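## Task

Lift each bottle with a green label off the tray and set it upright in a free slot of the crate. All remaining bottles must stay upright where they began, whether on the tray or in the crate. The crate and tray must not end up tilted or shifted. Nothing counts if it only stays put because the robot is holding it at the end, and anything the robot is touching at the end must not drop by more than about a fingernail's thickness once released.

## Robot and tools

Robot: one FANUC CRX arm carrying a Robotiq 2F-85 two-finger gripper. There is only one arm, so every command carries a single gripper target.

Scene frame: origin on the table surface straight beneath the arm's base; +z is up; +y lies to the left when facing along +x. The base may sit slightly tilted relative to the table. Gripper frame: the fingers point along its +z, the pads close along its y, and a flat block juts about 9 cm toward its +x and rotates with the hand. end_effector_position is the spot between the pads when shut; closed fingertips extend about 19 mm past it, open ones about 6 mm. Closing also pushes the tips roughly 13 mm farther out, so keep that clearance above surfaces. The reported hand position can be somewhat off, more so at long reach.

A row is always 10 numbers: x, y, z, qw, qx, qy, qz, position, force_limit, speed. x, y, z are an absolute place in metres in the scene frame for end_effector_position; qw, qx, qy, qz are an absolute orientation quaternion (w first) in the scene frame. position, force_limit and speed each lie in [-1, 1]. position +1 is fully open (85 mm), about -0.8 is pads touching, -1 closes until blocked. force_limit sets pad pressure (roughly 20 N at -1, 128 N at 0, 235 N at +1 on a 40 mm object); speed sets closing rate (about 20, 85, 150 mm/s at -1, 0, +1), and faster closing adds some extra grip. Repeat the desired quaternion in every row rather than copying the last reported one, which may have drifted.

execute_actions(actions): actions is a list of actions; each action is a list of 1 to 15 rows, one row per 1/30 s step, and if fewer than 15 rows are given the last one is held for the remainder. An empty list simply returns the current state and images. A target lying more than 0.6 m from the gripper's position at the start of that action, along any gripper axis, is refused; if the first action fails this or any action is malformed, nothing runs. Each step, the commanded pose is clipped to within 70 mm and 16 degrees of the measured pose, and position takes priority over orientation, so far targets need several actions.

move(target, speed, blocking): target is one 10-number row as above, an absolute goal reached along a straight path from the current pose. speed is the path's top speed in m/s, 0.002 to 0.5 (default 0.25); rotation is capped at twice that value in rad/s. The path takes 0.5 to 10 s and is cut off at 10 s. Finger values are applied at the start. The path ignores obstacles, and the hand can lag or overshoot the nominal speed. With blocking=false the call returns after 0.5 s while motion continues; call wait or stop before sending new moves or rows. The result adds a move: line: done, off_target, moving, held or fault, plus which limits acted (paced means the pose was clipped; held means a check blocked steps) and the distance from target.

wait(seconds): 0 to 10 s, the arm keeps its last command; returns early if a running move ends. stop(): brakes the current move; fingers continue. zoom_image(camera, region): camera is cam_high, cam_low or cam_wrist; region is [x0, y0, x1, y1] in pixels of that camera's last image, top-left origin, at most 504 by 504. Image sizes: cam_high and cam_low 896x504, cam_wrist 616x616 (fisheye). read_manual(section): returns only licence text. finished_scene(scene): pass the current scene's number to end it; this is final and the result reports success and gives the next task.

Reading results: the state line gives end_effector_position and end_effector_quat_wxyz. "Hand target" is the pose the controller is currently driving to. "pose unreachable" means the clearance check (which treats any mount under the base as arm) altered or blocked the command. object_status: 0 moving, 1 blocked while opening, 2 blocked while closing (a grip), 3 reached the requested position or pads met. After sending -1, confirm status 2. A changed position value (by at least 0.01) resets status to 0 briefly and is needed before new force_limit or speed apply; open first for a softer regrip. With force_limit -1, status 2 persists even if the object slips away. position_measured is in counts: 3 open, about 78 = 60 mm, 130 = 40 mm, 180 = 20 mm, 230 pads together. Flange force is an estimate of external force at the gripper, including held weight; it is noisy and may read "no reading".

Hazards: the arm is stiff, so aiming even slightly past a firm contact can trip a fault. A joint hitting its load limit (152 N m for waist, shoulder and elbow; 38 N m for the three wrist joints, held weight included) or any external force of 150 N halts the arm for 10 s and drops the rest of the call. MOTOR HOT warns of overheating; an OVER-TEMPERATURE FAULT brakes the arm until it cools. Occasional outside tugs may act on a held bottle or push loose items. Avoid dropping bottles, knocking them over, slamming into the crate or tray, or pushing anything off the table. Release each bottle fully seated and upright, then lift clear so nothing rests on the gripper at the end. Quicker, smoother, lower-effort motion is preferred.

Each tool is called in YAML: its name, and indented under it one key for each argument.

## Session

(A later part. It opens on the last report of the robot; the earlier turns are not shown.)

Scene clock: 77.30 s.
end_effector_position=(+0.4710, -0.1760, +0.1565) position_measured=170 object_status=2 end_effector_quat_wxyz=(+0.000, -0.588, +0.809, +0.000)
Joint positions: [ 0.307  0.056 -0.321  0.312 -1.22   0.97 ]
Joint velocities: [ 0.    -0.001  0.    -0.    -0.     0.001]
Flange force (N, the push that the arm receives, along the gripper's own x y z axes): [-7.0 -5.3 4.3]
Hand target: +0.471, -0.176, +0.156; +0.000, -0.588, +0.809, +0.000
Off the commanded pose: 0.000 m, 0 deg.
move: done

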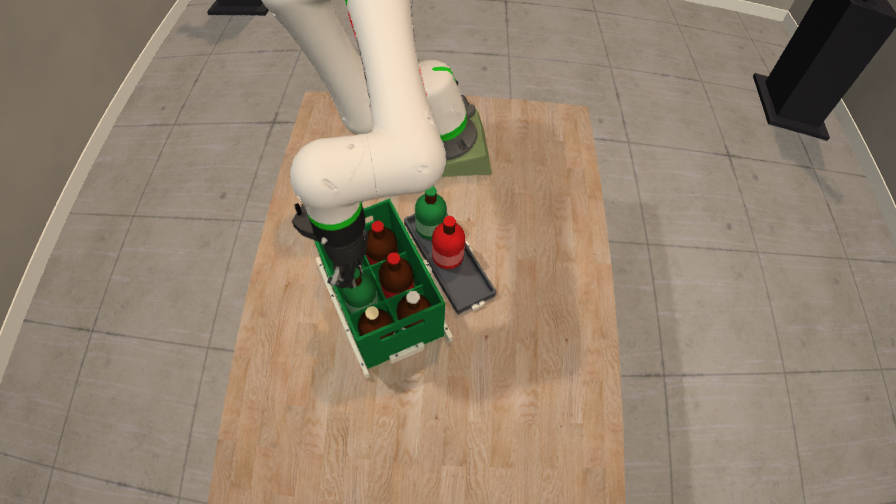

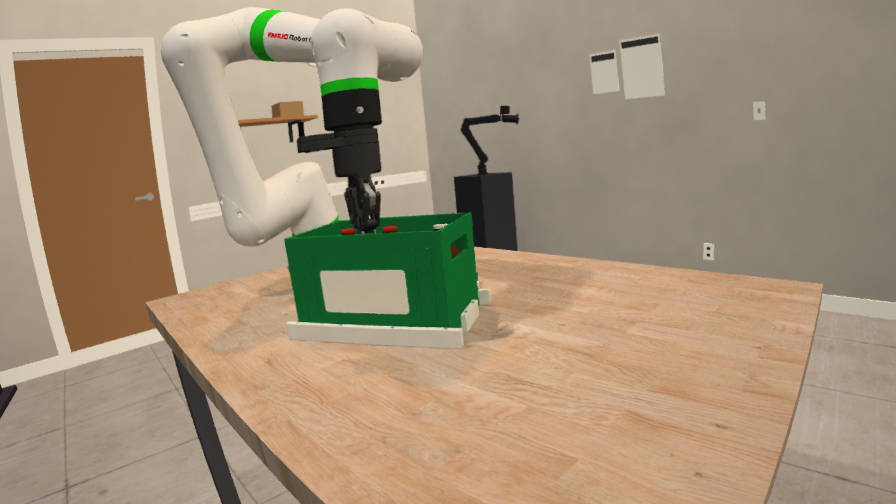

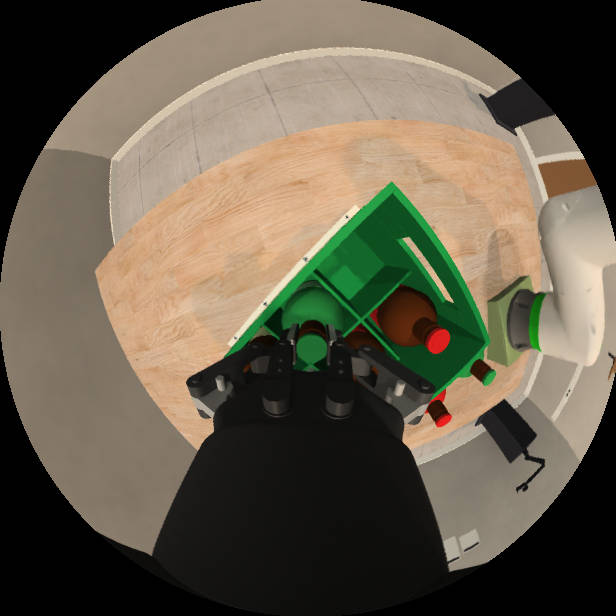

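move:
  target: [0.471,-0.176,0.1545,0,-0.588,0.809,0,-1,-0.3,-0.3]
  speed: 0.008

Scene clock: 81.43 s.
end_effector_position=(+0.4710, -0.1760, +0.1545) position_measured=170 object_status=2 end_effector_quat_wxyz=(+0.000, -0.588, +0.809, +0.000)
Joint positions: [ 0.305  0.057 -0.324  0.312 -1.215  0.97 ]
Joint velocities: [-0.  0. -0.  0.  0. -0.]
Flange force (N, the push that the arm receives, along the gripper's own x y z axes): [-7.0 -6.1 3.1]
Hand target: +0.471, -0.176, +0.154; +0.000, -0.588, +0.809, +0.000
Off the commanded pose: 0.000 m, 0 deg.
move: done

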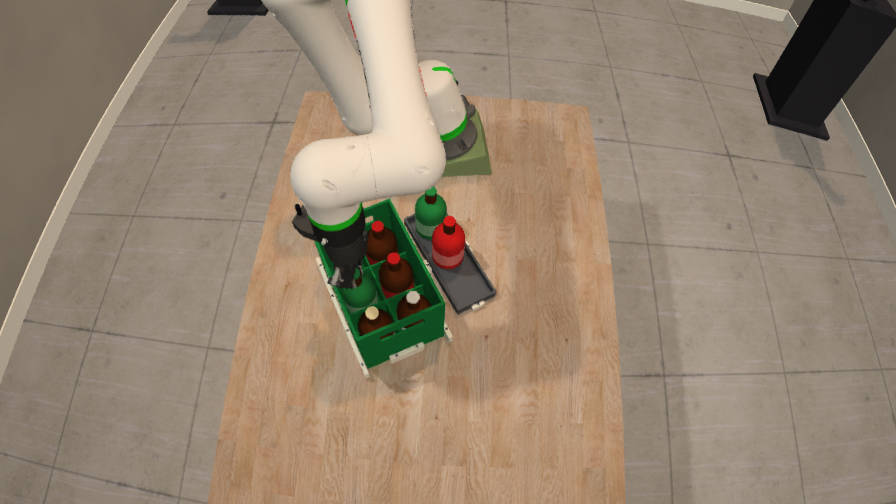

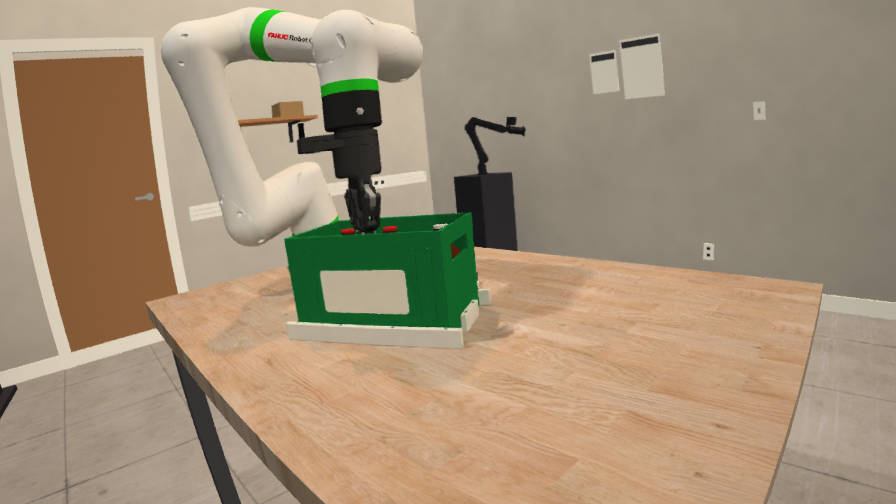

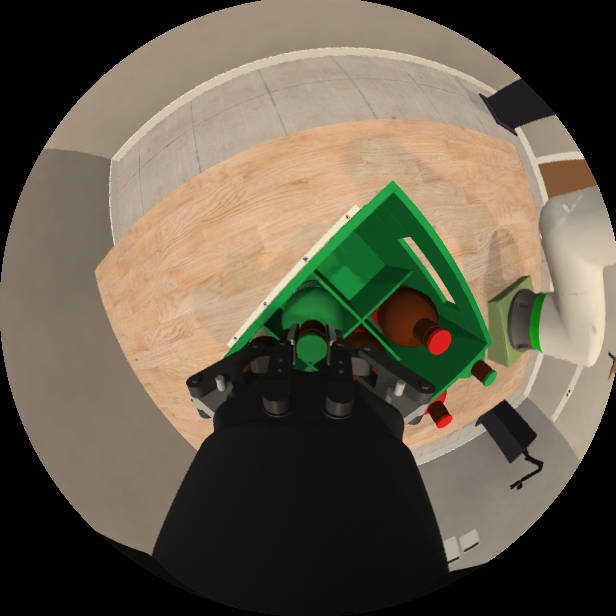

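move:
  target: [0.471,-0.176,0.1535,0,-0.588,0.809,0,-1,-0.3,-0.3]
  speed: 0.008

move:
  target: [0.471,-0.176,0.1535,0,-0.588,0.809,0,0.0,-0.3,-0.3]
  speed: 0.008

move:
  target: [0.471,-0.176,0.23,0,-0.588,0.809,0,0.0,-0.3,-0.3]
  speed: 0.15

move:
  target: [0.254,-0.036,0.22,0,-0.588,0.809,0,0.3,-0.3,0]
  speed: 0.2

zoom_image:
  camera: "cam_wrist"
  region: [210, 240, 410, 400]

Scene clock: 92.33 s.
end_effector_position=(+0.4710, -0.1760, +0.1535) position_measured=170 object_status=2 end_effector_quat_wxyz=(+0.000, -0.588, +0.809, +0.000)
Joint positions: [ 0.305  0.058 -0.325  0.313 -1.213  0.97 ]
Joint velocities: [-0.     0.001  0.     0.001 -0.     0.   ]
Flange force (N, the push that the arm receives, along the gripper's own x y z axes): [-7.2 -6.8 4.2]
Hand target: +0.471, -0.176, +0.153; +0.000, -0.588, +0.809, +0.000
Off the commanded pose: 0.000 m, 0 deg.
move: done

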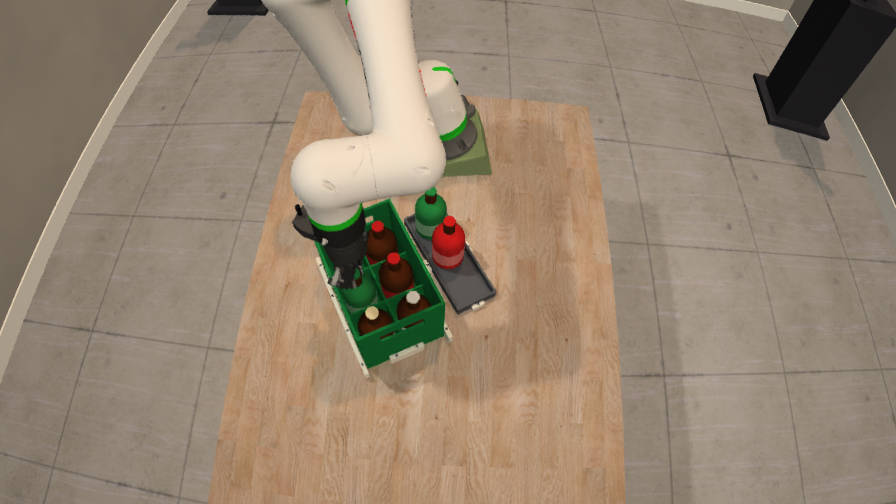

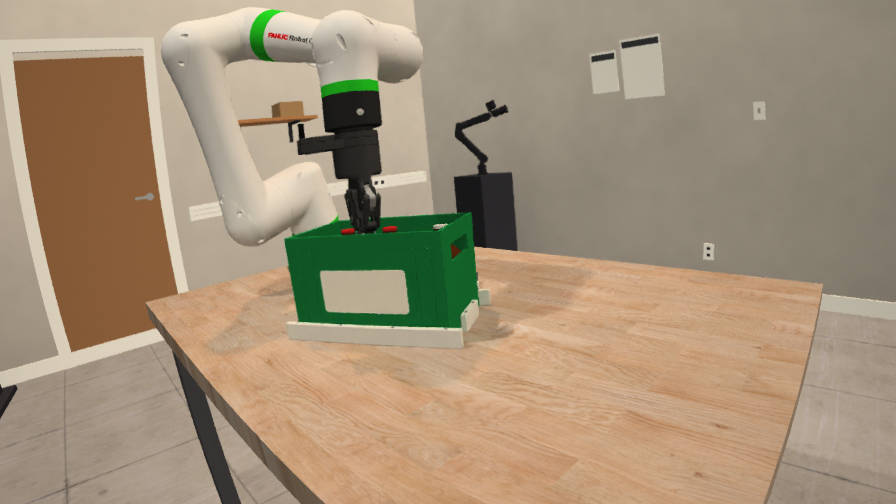

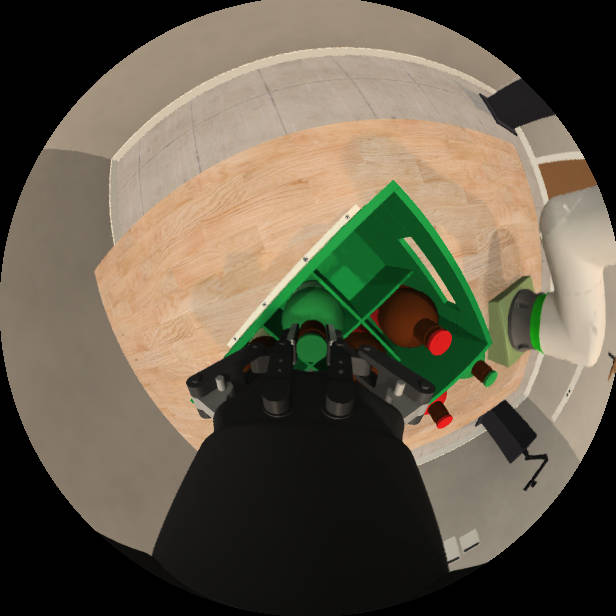

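Scene clock: 93.03 s.
end_effector_position=(+0.4710, -0.1760, +0.1535) position_measured=129 object_status=3 end_effector_quat_wxyz=(-0.000, -0.588, +0.809, +0.000)
Joint positions: [ 0.305  0.058 -0.325  0.313 -1.213  0.97 ]
Joint velocities: [ 0.    -0.    -0.     0.002 -0.001 -0.002]
Flange force (N, the push that the arm receives, along the gripper's own x y z axes): [-5.6 -6.1 -0.4]
Hand target: +0.471, -0.176, +0.153; +0.000, -0.588, +0.809, -0.000
Off the commanded pose: 0.000 m, 0 deg.
move: done

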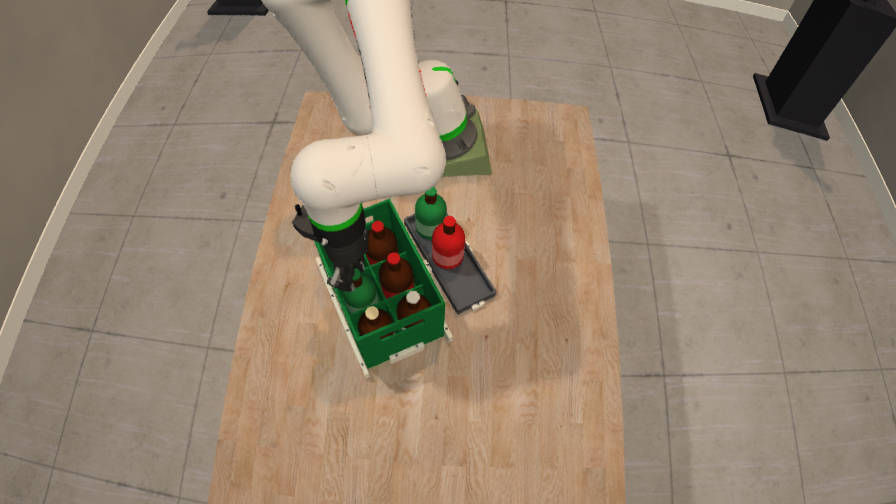

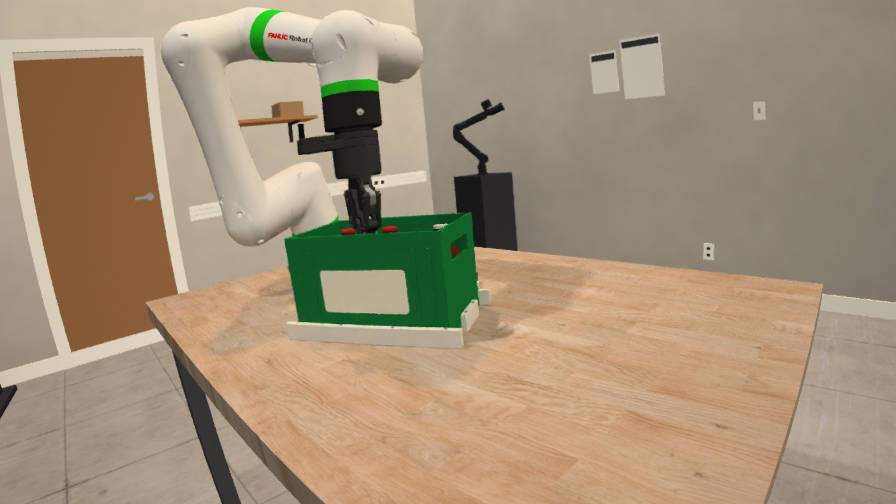

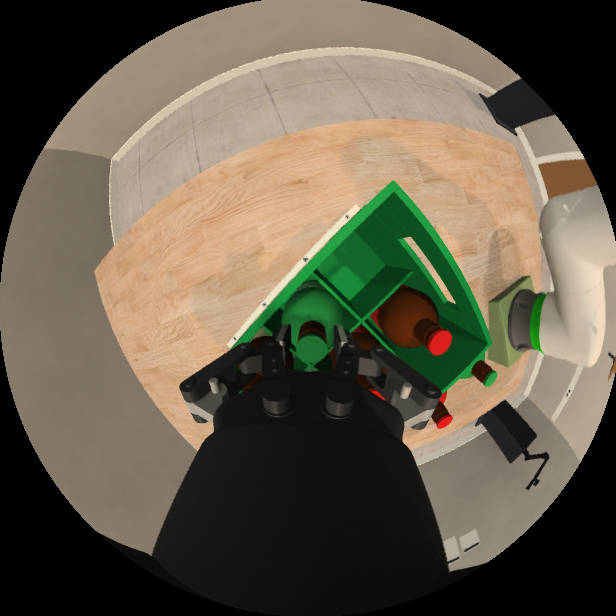

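Scene clock: 93.90 s.
end_effector_position=(+0.4711, -0.1760, +0.2301) position_measured=129 object_status=3 end_effector_quat_wxyz=(-0.000, -0.588, +0.809, -0.000)
Joint positions: [ 0.357  0.009 -0.198  0.296 -1.396  0.975]
Joint velocities: [ 0.    -0.     0.     0.001 -0.001  0.001]
Flange force (N, the push that the arm receives, along the gripper's own x y z axes): [-6.0 -6.1 -2.7]
Hand target: +0.471, -0.176, +0.230; -0.000, -0.588, +0.809, -0.000
Off the commanded pose: 0.000 m, 0 deg.
move: done

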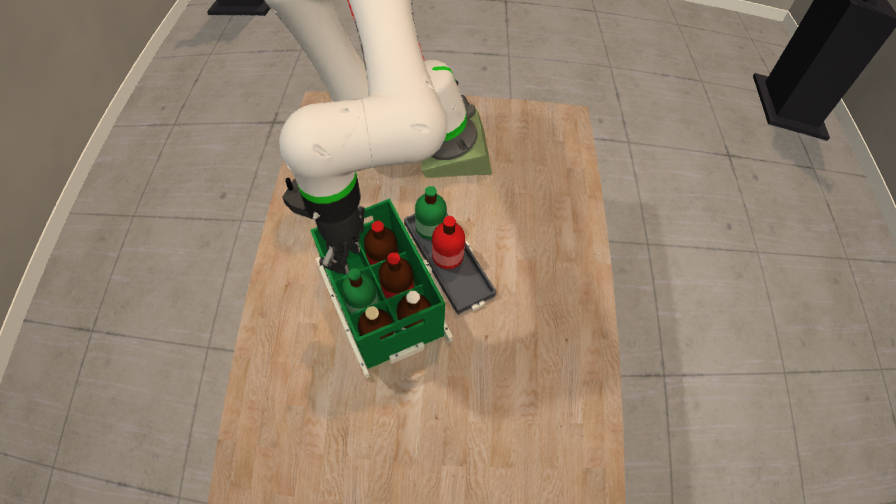

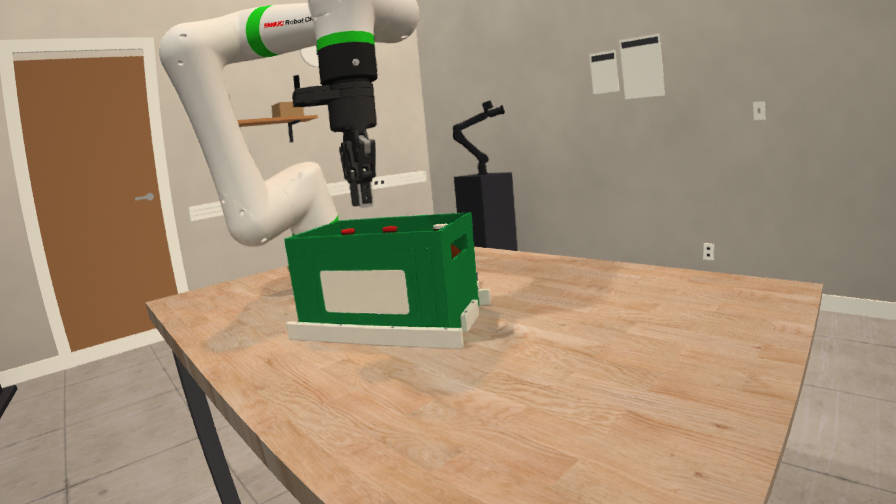

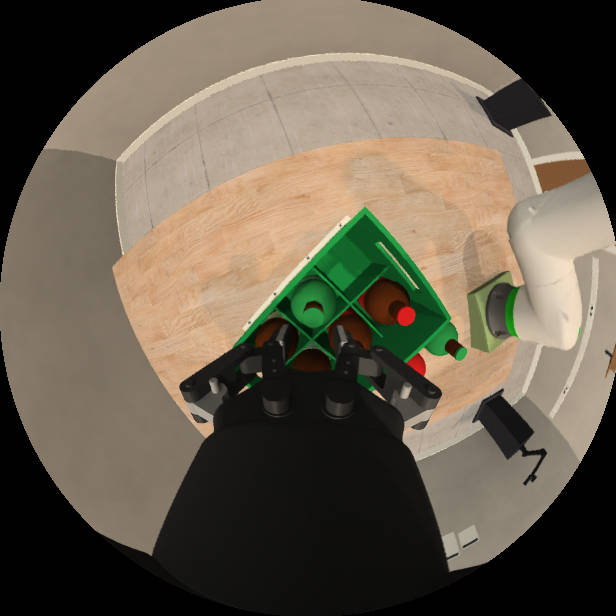

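Scene clock: 95.67 s.
end_effector_position=(+0.2547, -0.0359, +0.2208) position_measured=91 object_status=3 end_effector_quat_wxyz=(+0.001, -0.588, +0.809, -0.002)
Joint positions: [ 1.078 -0.523 -0.711  0.205 -1.596  0.293]
Joint velocities: [ 0.001  0.001 -0.001  0.002  0.    -0.002]
Flange force (N, the push that the arm receives, along the gripper's own x y z axes): [-8.0 -1.8 -4.2]
Hand target: +0.255, -0.036, +0.221; +0.001, -0.588, +0.809, -0.002
Off the commanded pose: 0.001 m, 0 deg.
move: done

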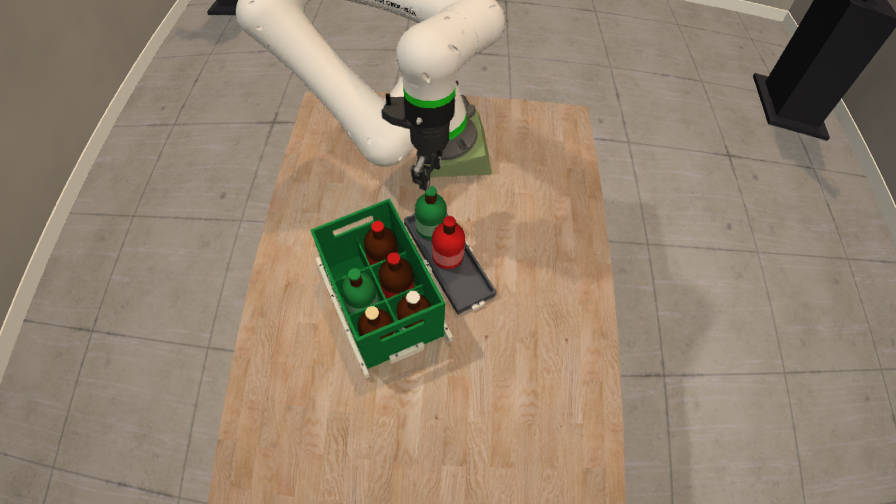

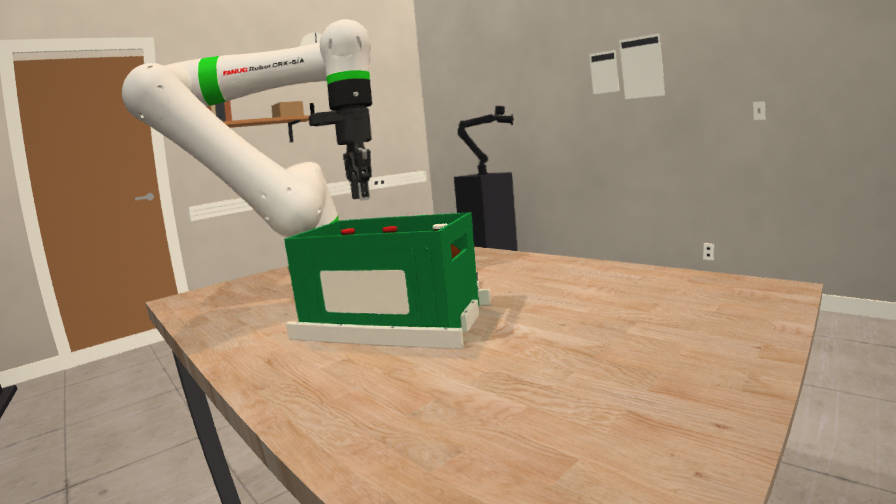

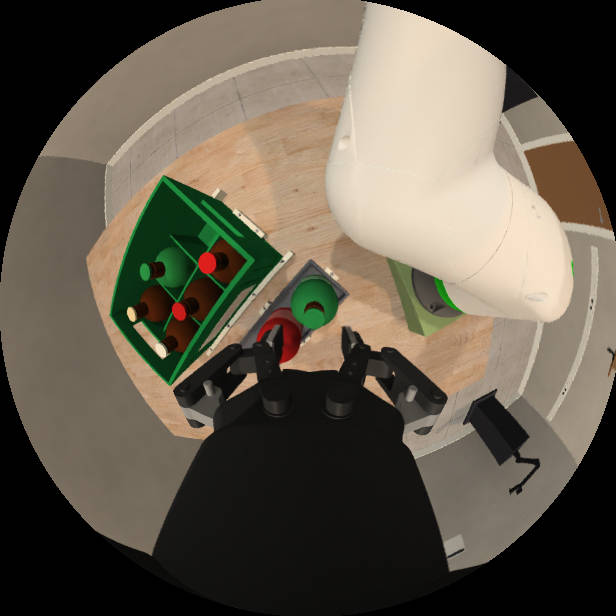

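Region (210, 240, 410, 400) of cam_wrist's 616x616 image, scaled by 2.520, with more detail than that image has; it fills the top 403 rows of this view, and the rest is white.

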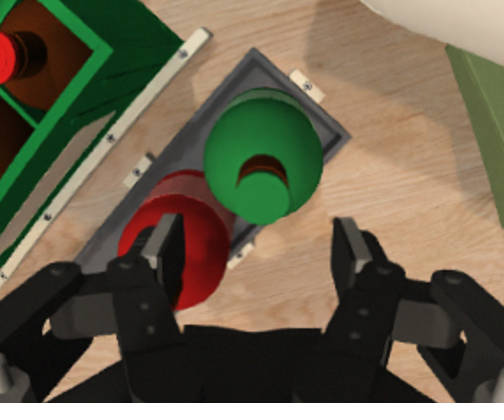

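move:
  target: [0.2535,-0.0365,0.15,0,-0.588,0.809,0,0.3,-0.3,0]
  speed: 0.08

zoom_image:
  camera: "cam_wrist"
  region: [210, 240, 410, 400]

Scene clock: 102.90 s.
end_effector_position=(+0.2534, -0.0365, +0.1500) position_measured=91 object_status=3 end_effector_quat_wxyz=(-0.000, -0.588, +0.809, +0.000)
Joint positions: [ 1.008 -0.497 -0.862  0.219 -1.409  0.324]
Joint velocities: [-0.     0.    -0.    -0.     0.     0.001]
Flange force (N, the push that the arm receives, along the gripper's own x y z axes): [-10.2 3.6 -1.9]
Hand target: +0.253, -0.037, +0.150; -0.000, -0.588, +0.809, +0.000
Off the commanded pose: 0.000 m, 0 deg.
move: done

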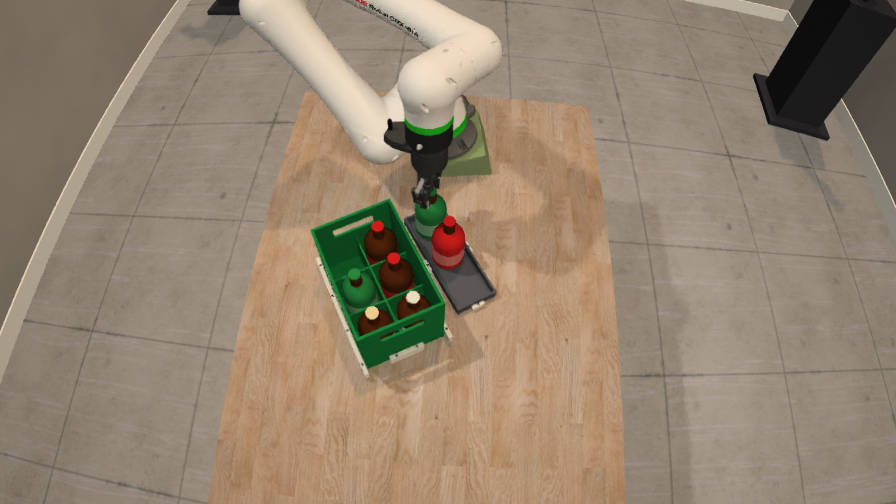

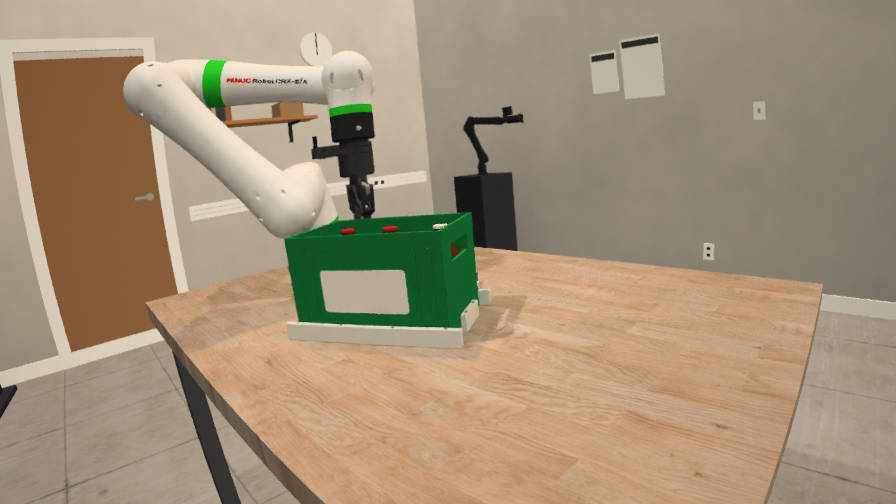

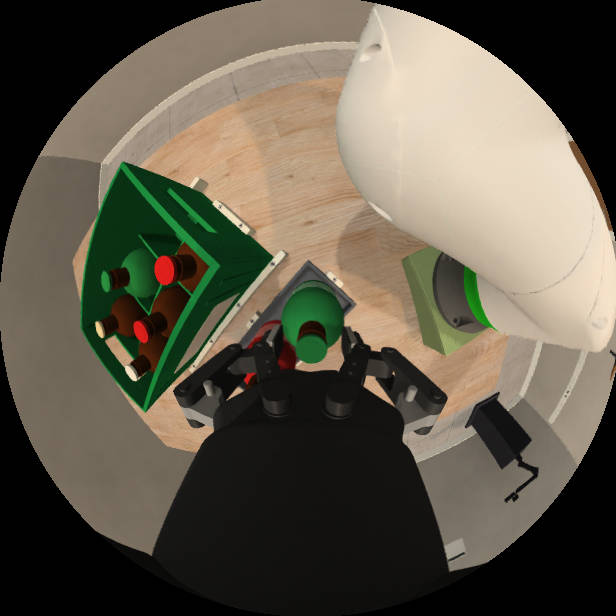

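Region (210, 240, 410, 400) of cam_wrist's 616x616 image, scaled by 2.520, with more detail than that image has; it fills the top 403 rows of this view, and the rest is white.

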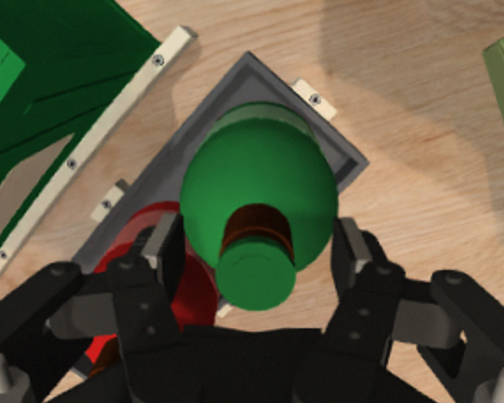

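move:
  target: [0.2545,-0.0368,0.15,0,-0.588,0.809,0,-1,-0.3,-0.3]
  speed: 0.01

wait:
  seconds: 0.2

move:
  target: [0.27,-0.04,0.345,0,-0.588,0.809,0,-1,-0.3,-0.3]
  speed: 0.15

Scene clock: 108.90 s.
end_effector_position=(+0.2545, -0.0368, +0.1500) position_measured=169 object_status=2 end_effector_quat_wxyz=(+0.000, -0.588, +0.809, +0.000)
Joint positions: [ 1.003 -0.494 -0.86   0.22  -1.406  0.327]
Joint velocities: [-0.    -0.    -0.     0.001  0.     0.   ]
Flange force (N, the push that the arm receives, along the gripper's own x y z axes): [-10.9 4.9 -15.9]
Hand target: +0.254, -0.037, +0.150; -0.000, -0.588, +0.809, +0.000
Off the commanded pose: 0.000 m, 0 deg.
move: done

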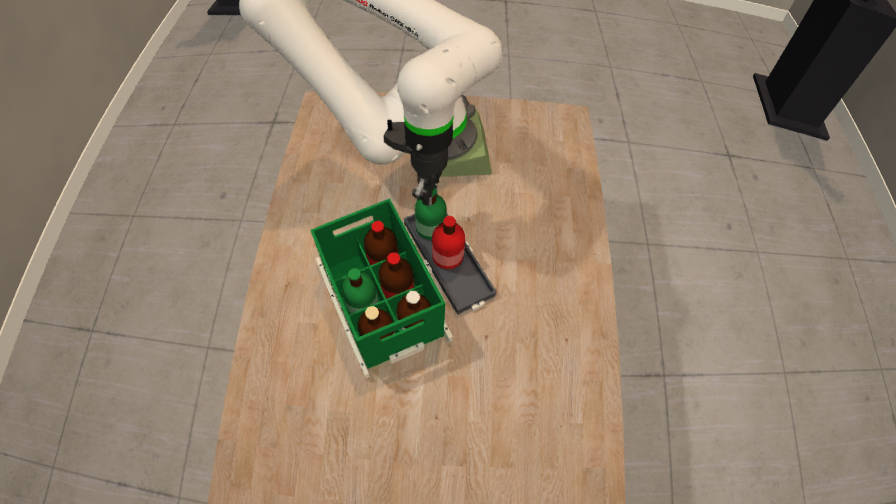

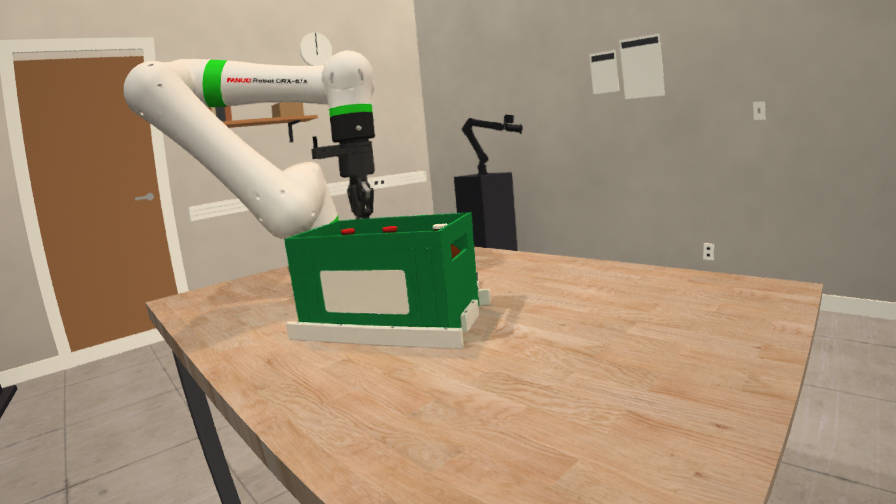

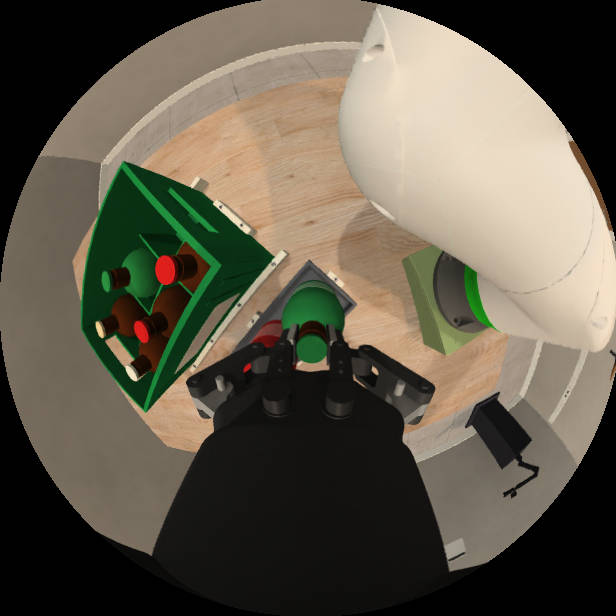

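Scene clock: 109.10 s.
end_effector_position=(+0.2545, -0.0368, +0.1500) position_measured=169 object_status=2 end_effector_quat_wxyz=(+0.000, -0.588, +0.809, +0.000)
Joint positions: [ 1.003 -0.494 -0.86   0.22  -1.406  0.327]
Joint velocities: [ 0.     0.001 -0.001  0.    -0.     0.001]
Flange force (N, the push that the arm receives, along the gripper's own x y z axes): [-8.7 6.3 -15.5]
Hand target: +0.254, -0.037, +0.150; -0.000, -0.588, +0.809, +0.000
Off the commanded pose: 0.000 m, 0 deg.
wait: 0.20 s; at rest by 0.17 s

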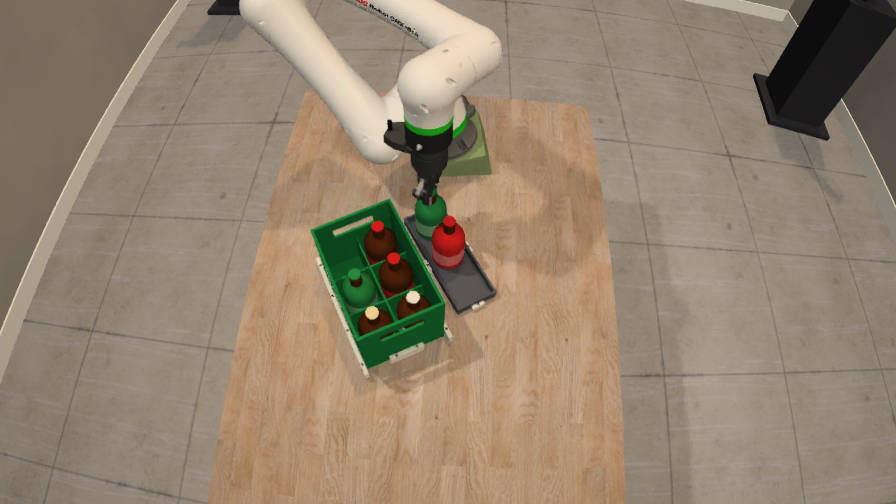

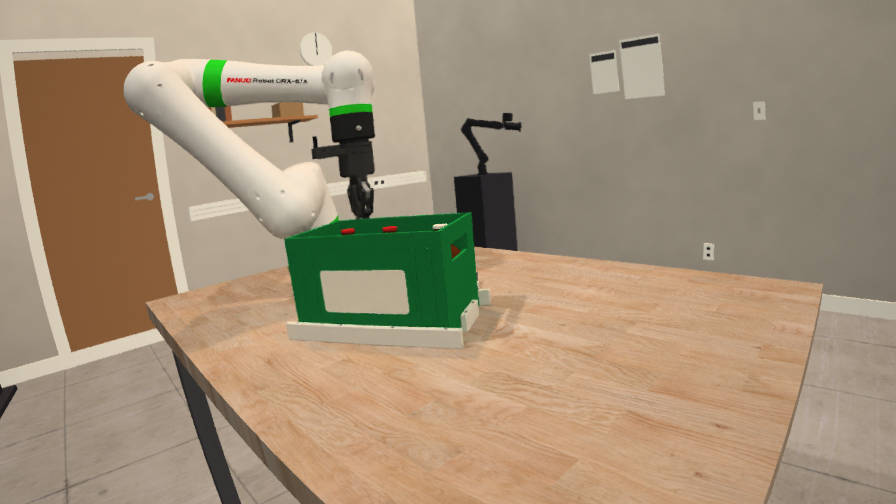

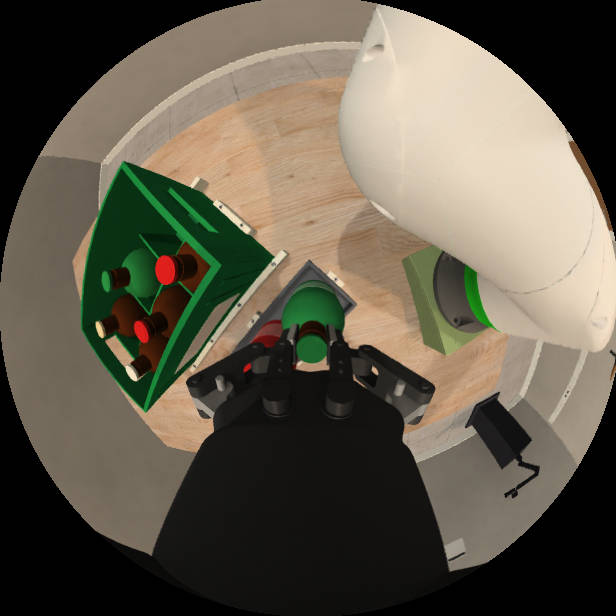

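Scene clock: 110.73 s.
end_effector_position=(+0.2702, -0.0398, +0.3450) position_measured=169 object_status=2 end_effector_quat_wxyz=(+0.000, -0.588, +0.809, -0.000)
Joint positions: [ 1.115 -0.448 -0.387  0.201 -1.847  0.307]
Joint velocities: [ 0.    -0.     0.001 -0.001 -0.    -0.001]
Flange force (N, the push that the arm receives, along the gripper's own x y z axes): [-6.9 2.5 0.7]
Hand target: +0.270, -0.040, +0.345; +0.000, -0.588, +0.809, -0.000
Off the commanded pose: 0.000 m, 0 deg.
move: done

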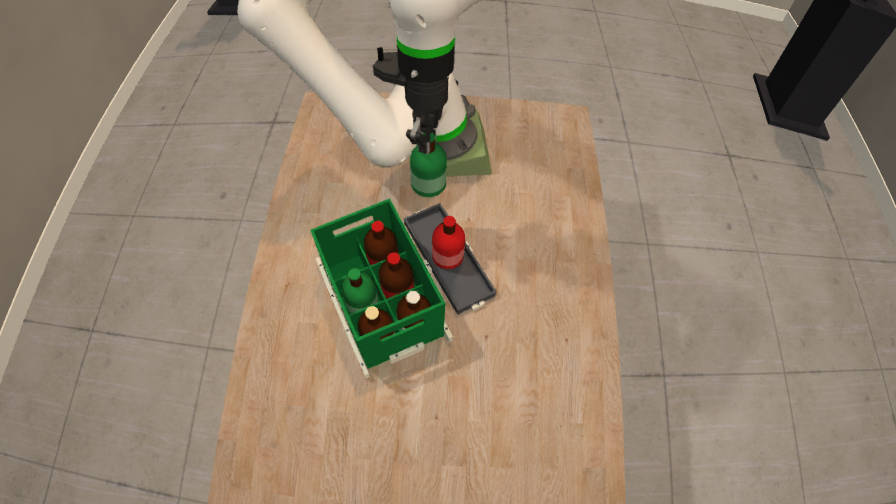

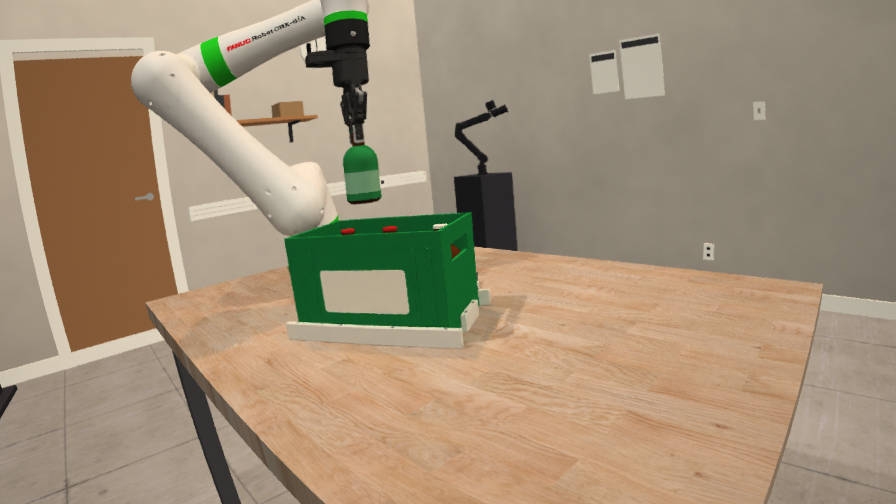

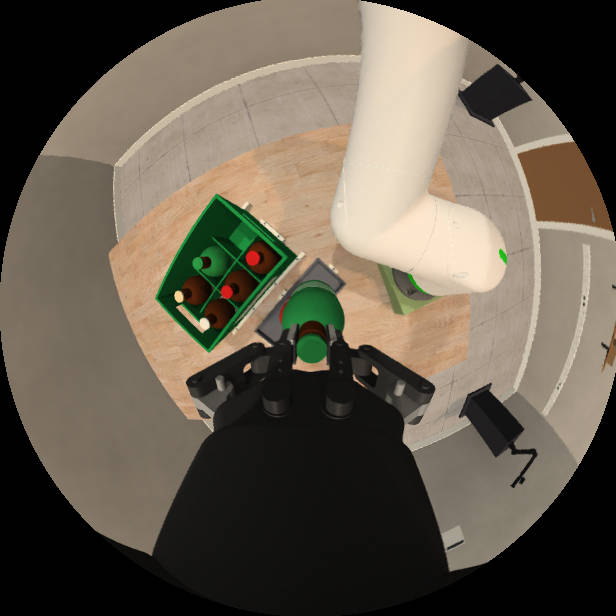

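move:
  target: [0.391,-0.217,0.335,0,-0.588,0.809,0,-1,-0.3,-0.3]
  speed: 0.2

zoom_image:
  camera: "cam_wrist"
  region: [190, 180, 430, 400]

Scene clock: 116.37 s.
end_effector_position=(+0.3903, -0.2170, +0.3345) position_measured=169 object_status=2 end_effector_quat_wxyz=(-0.000, -0.588, +0.809, +0.002)
Joint positions: [ 0.382 -0.201 -0.134  0.289 -1.668  1.03 ]
Joint velocities: [-0.001  0.001  0.001 -0.001  0.     0.   ]
Flange force (N, the push that the arm receives, along the gripper's own x y z axes): [-5.4 -4.6 0.7]
Hand target: +0.390, -0.217, +0.335; -0.001, -0.588, +0.809, +0.002
Off the commanded pose: 0.001 m, 0 deg.
move: done

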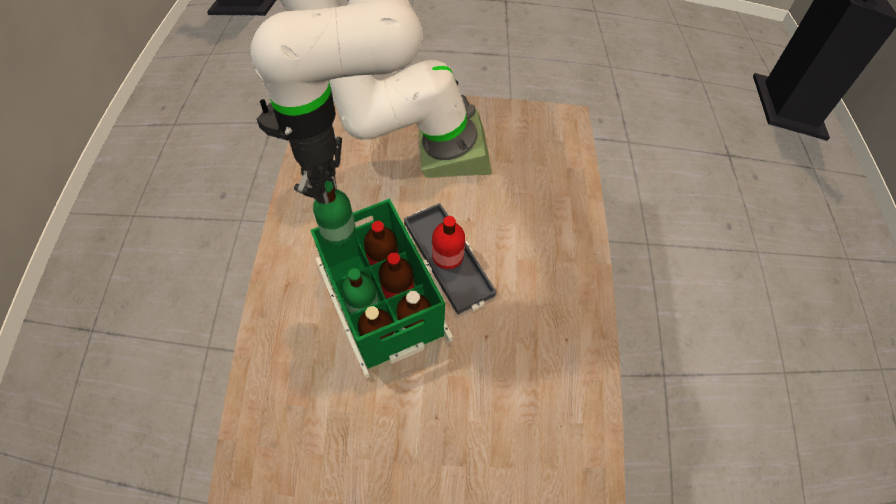

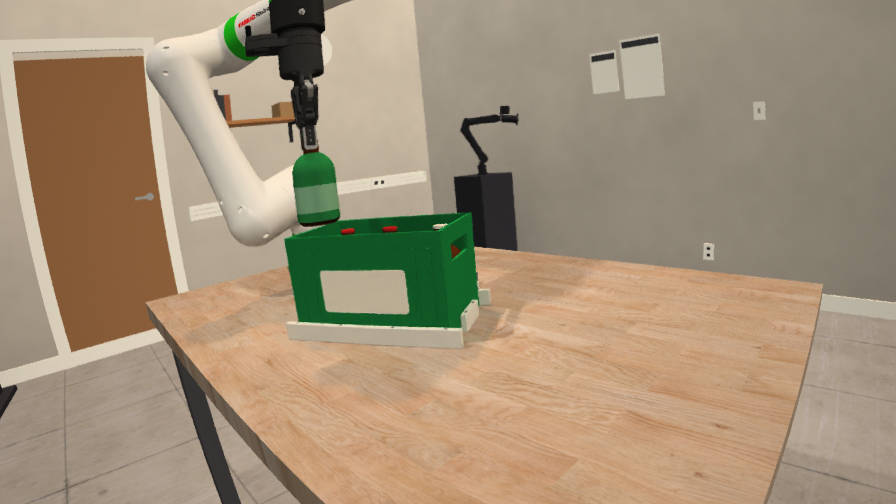

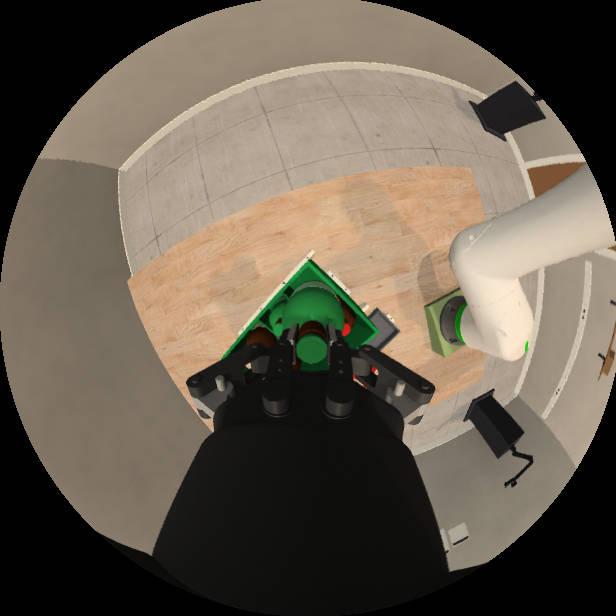

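Region (190, 180, 430, 400) of cam_wrist's 616x616 image, scaled by 2.100, with more detail than that image has; it fills the top 462 rows of this view, and the rest is white.

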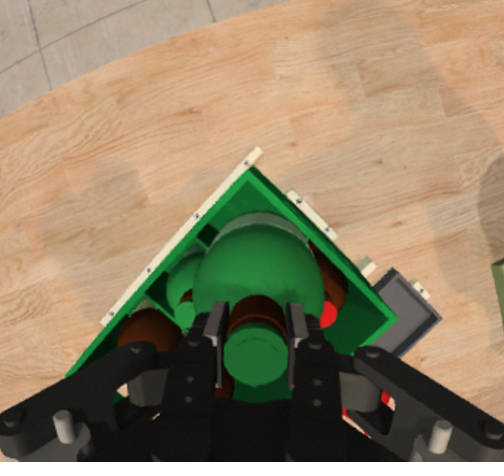

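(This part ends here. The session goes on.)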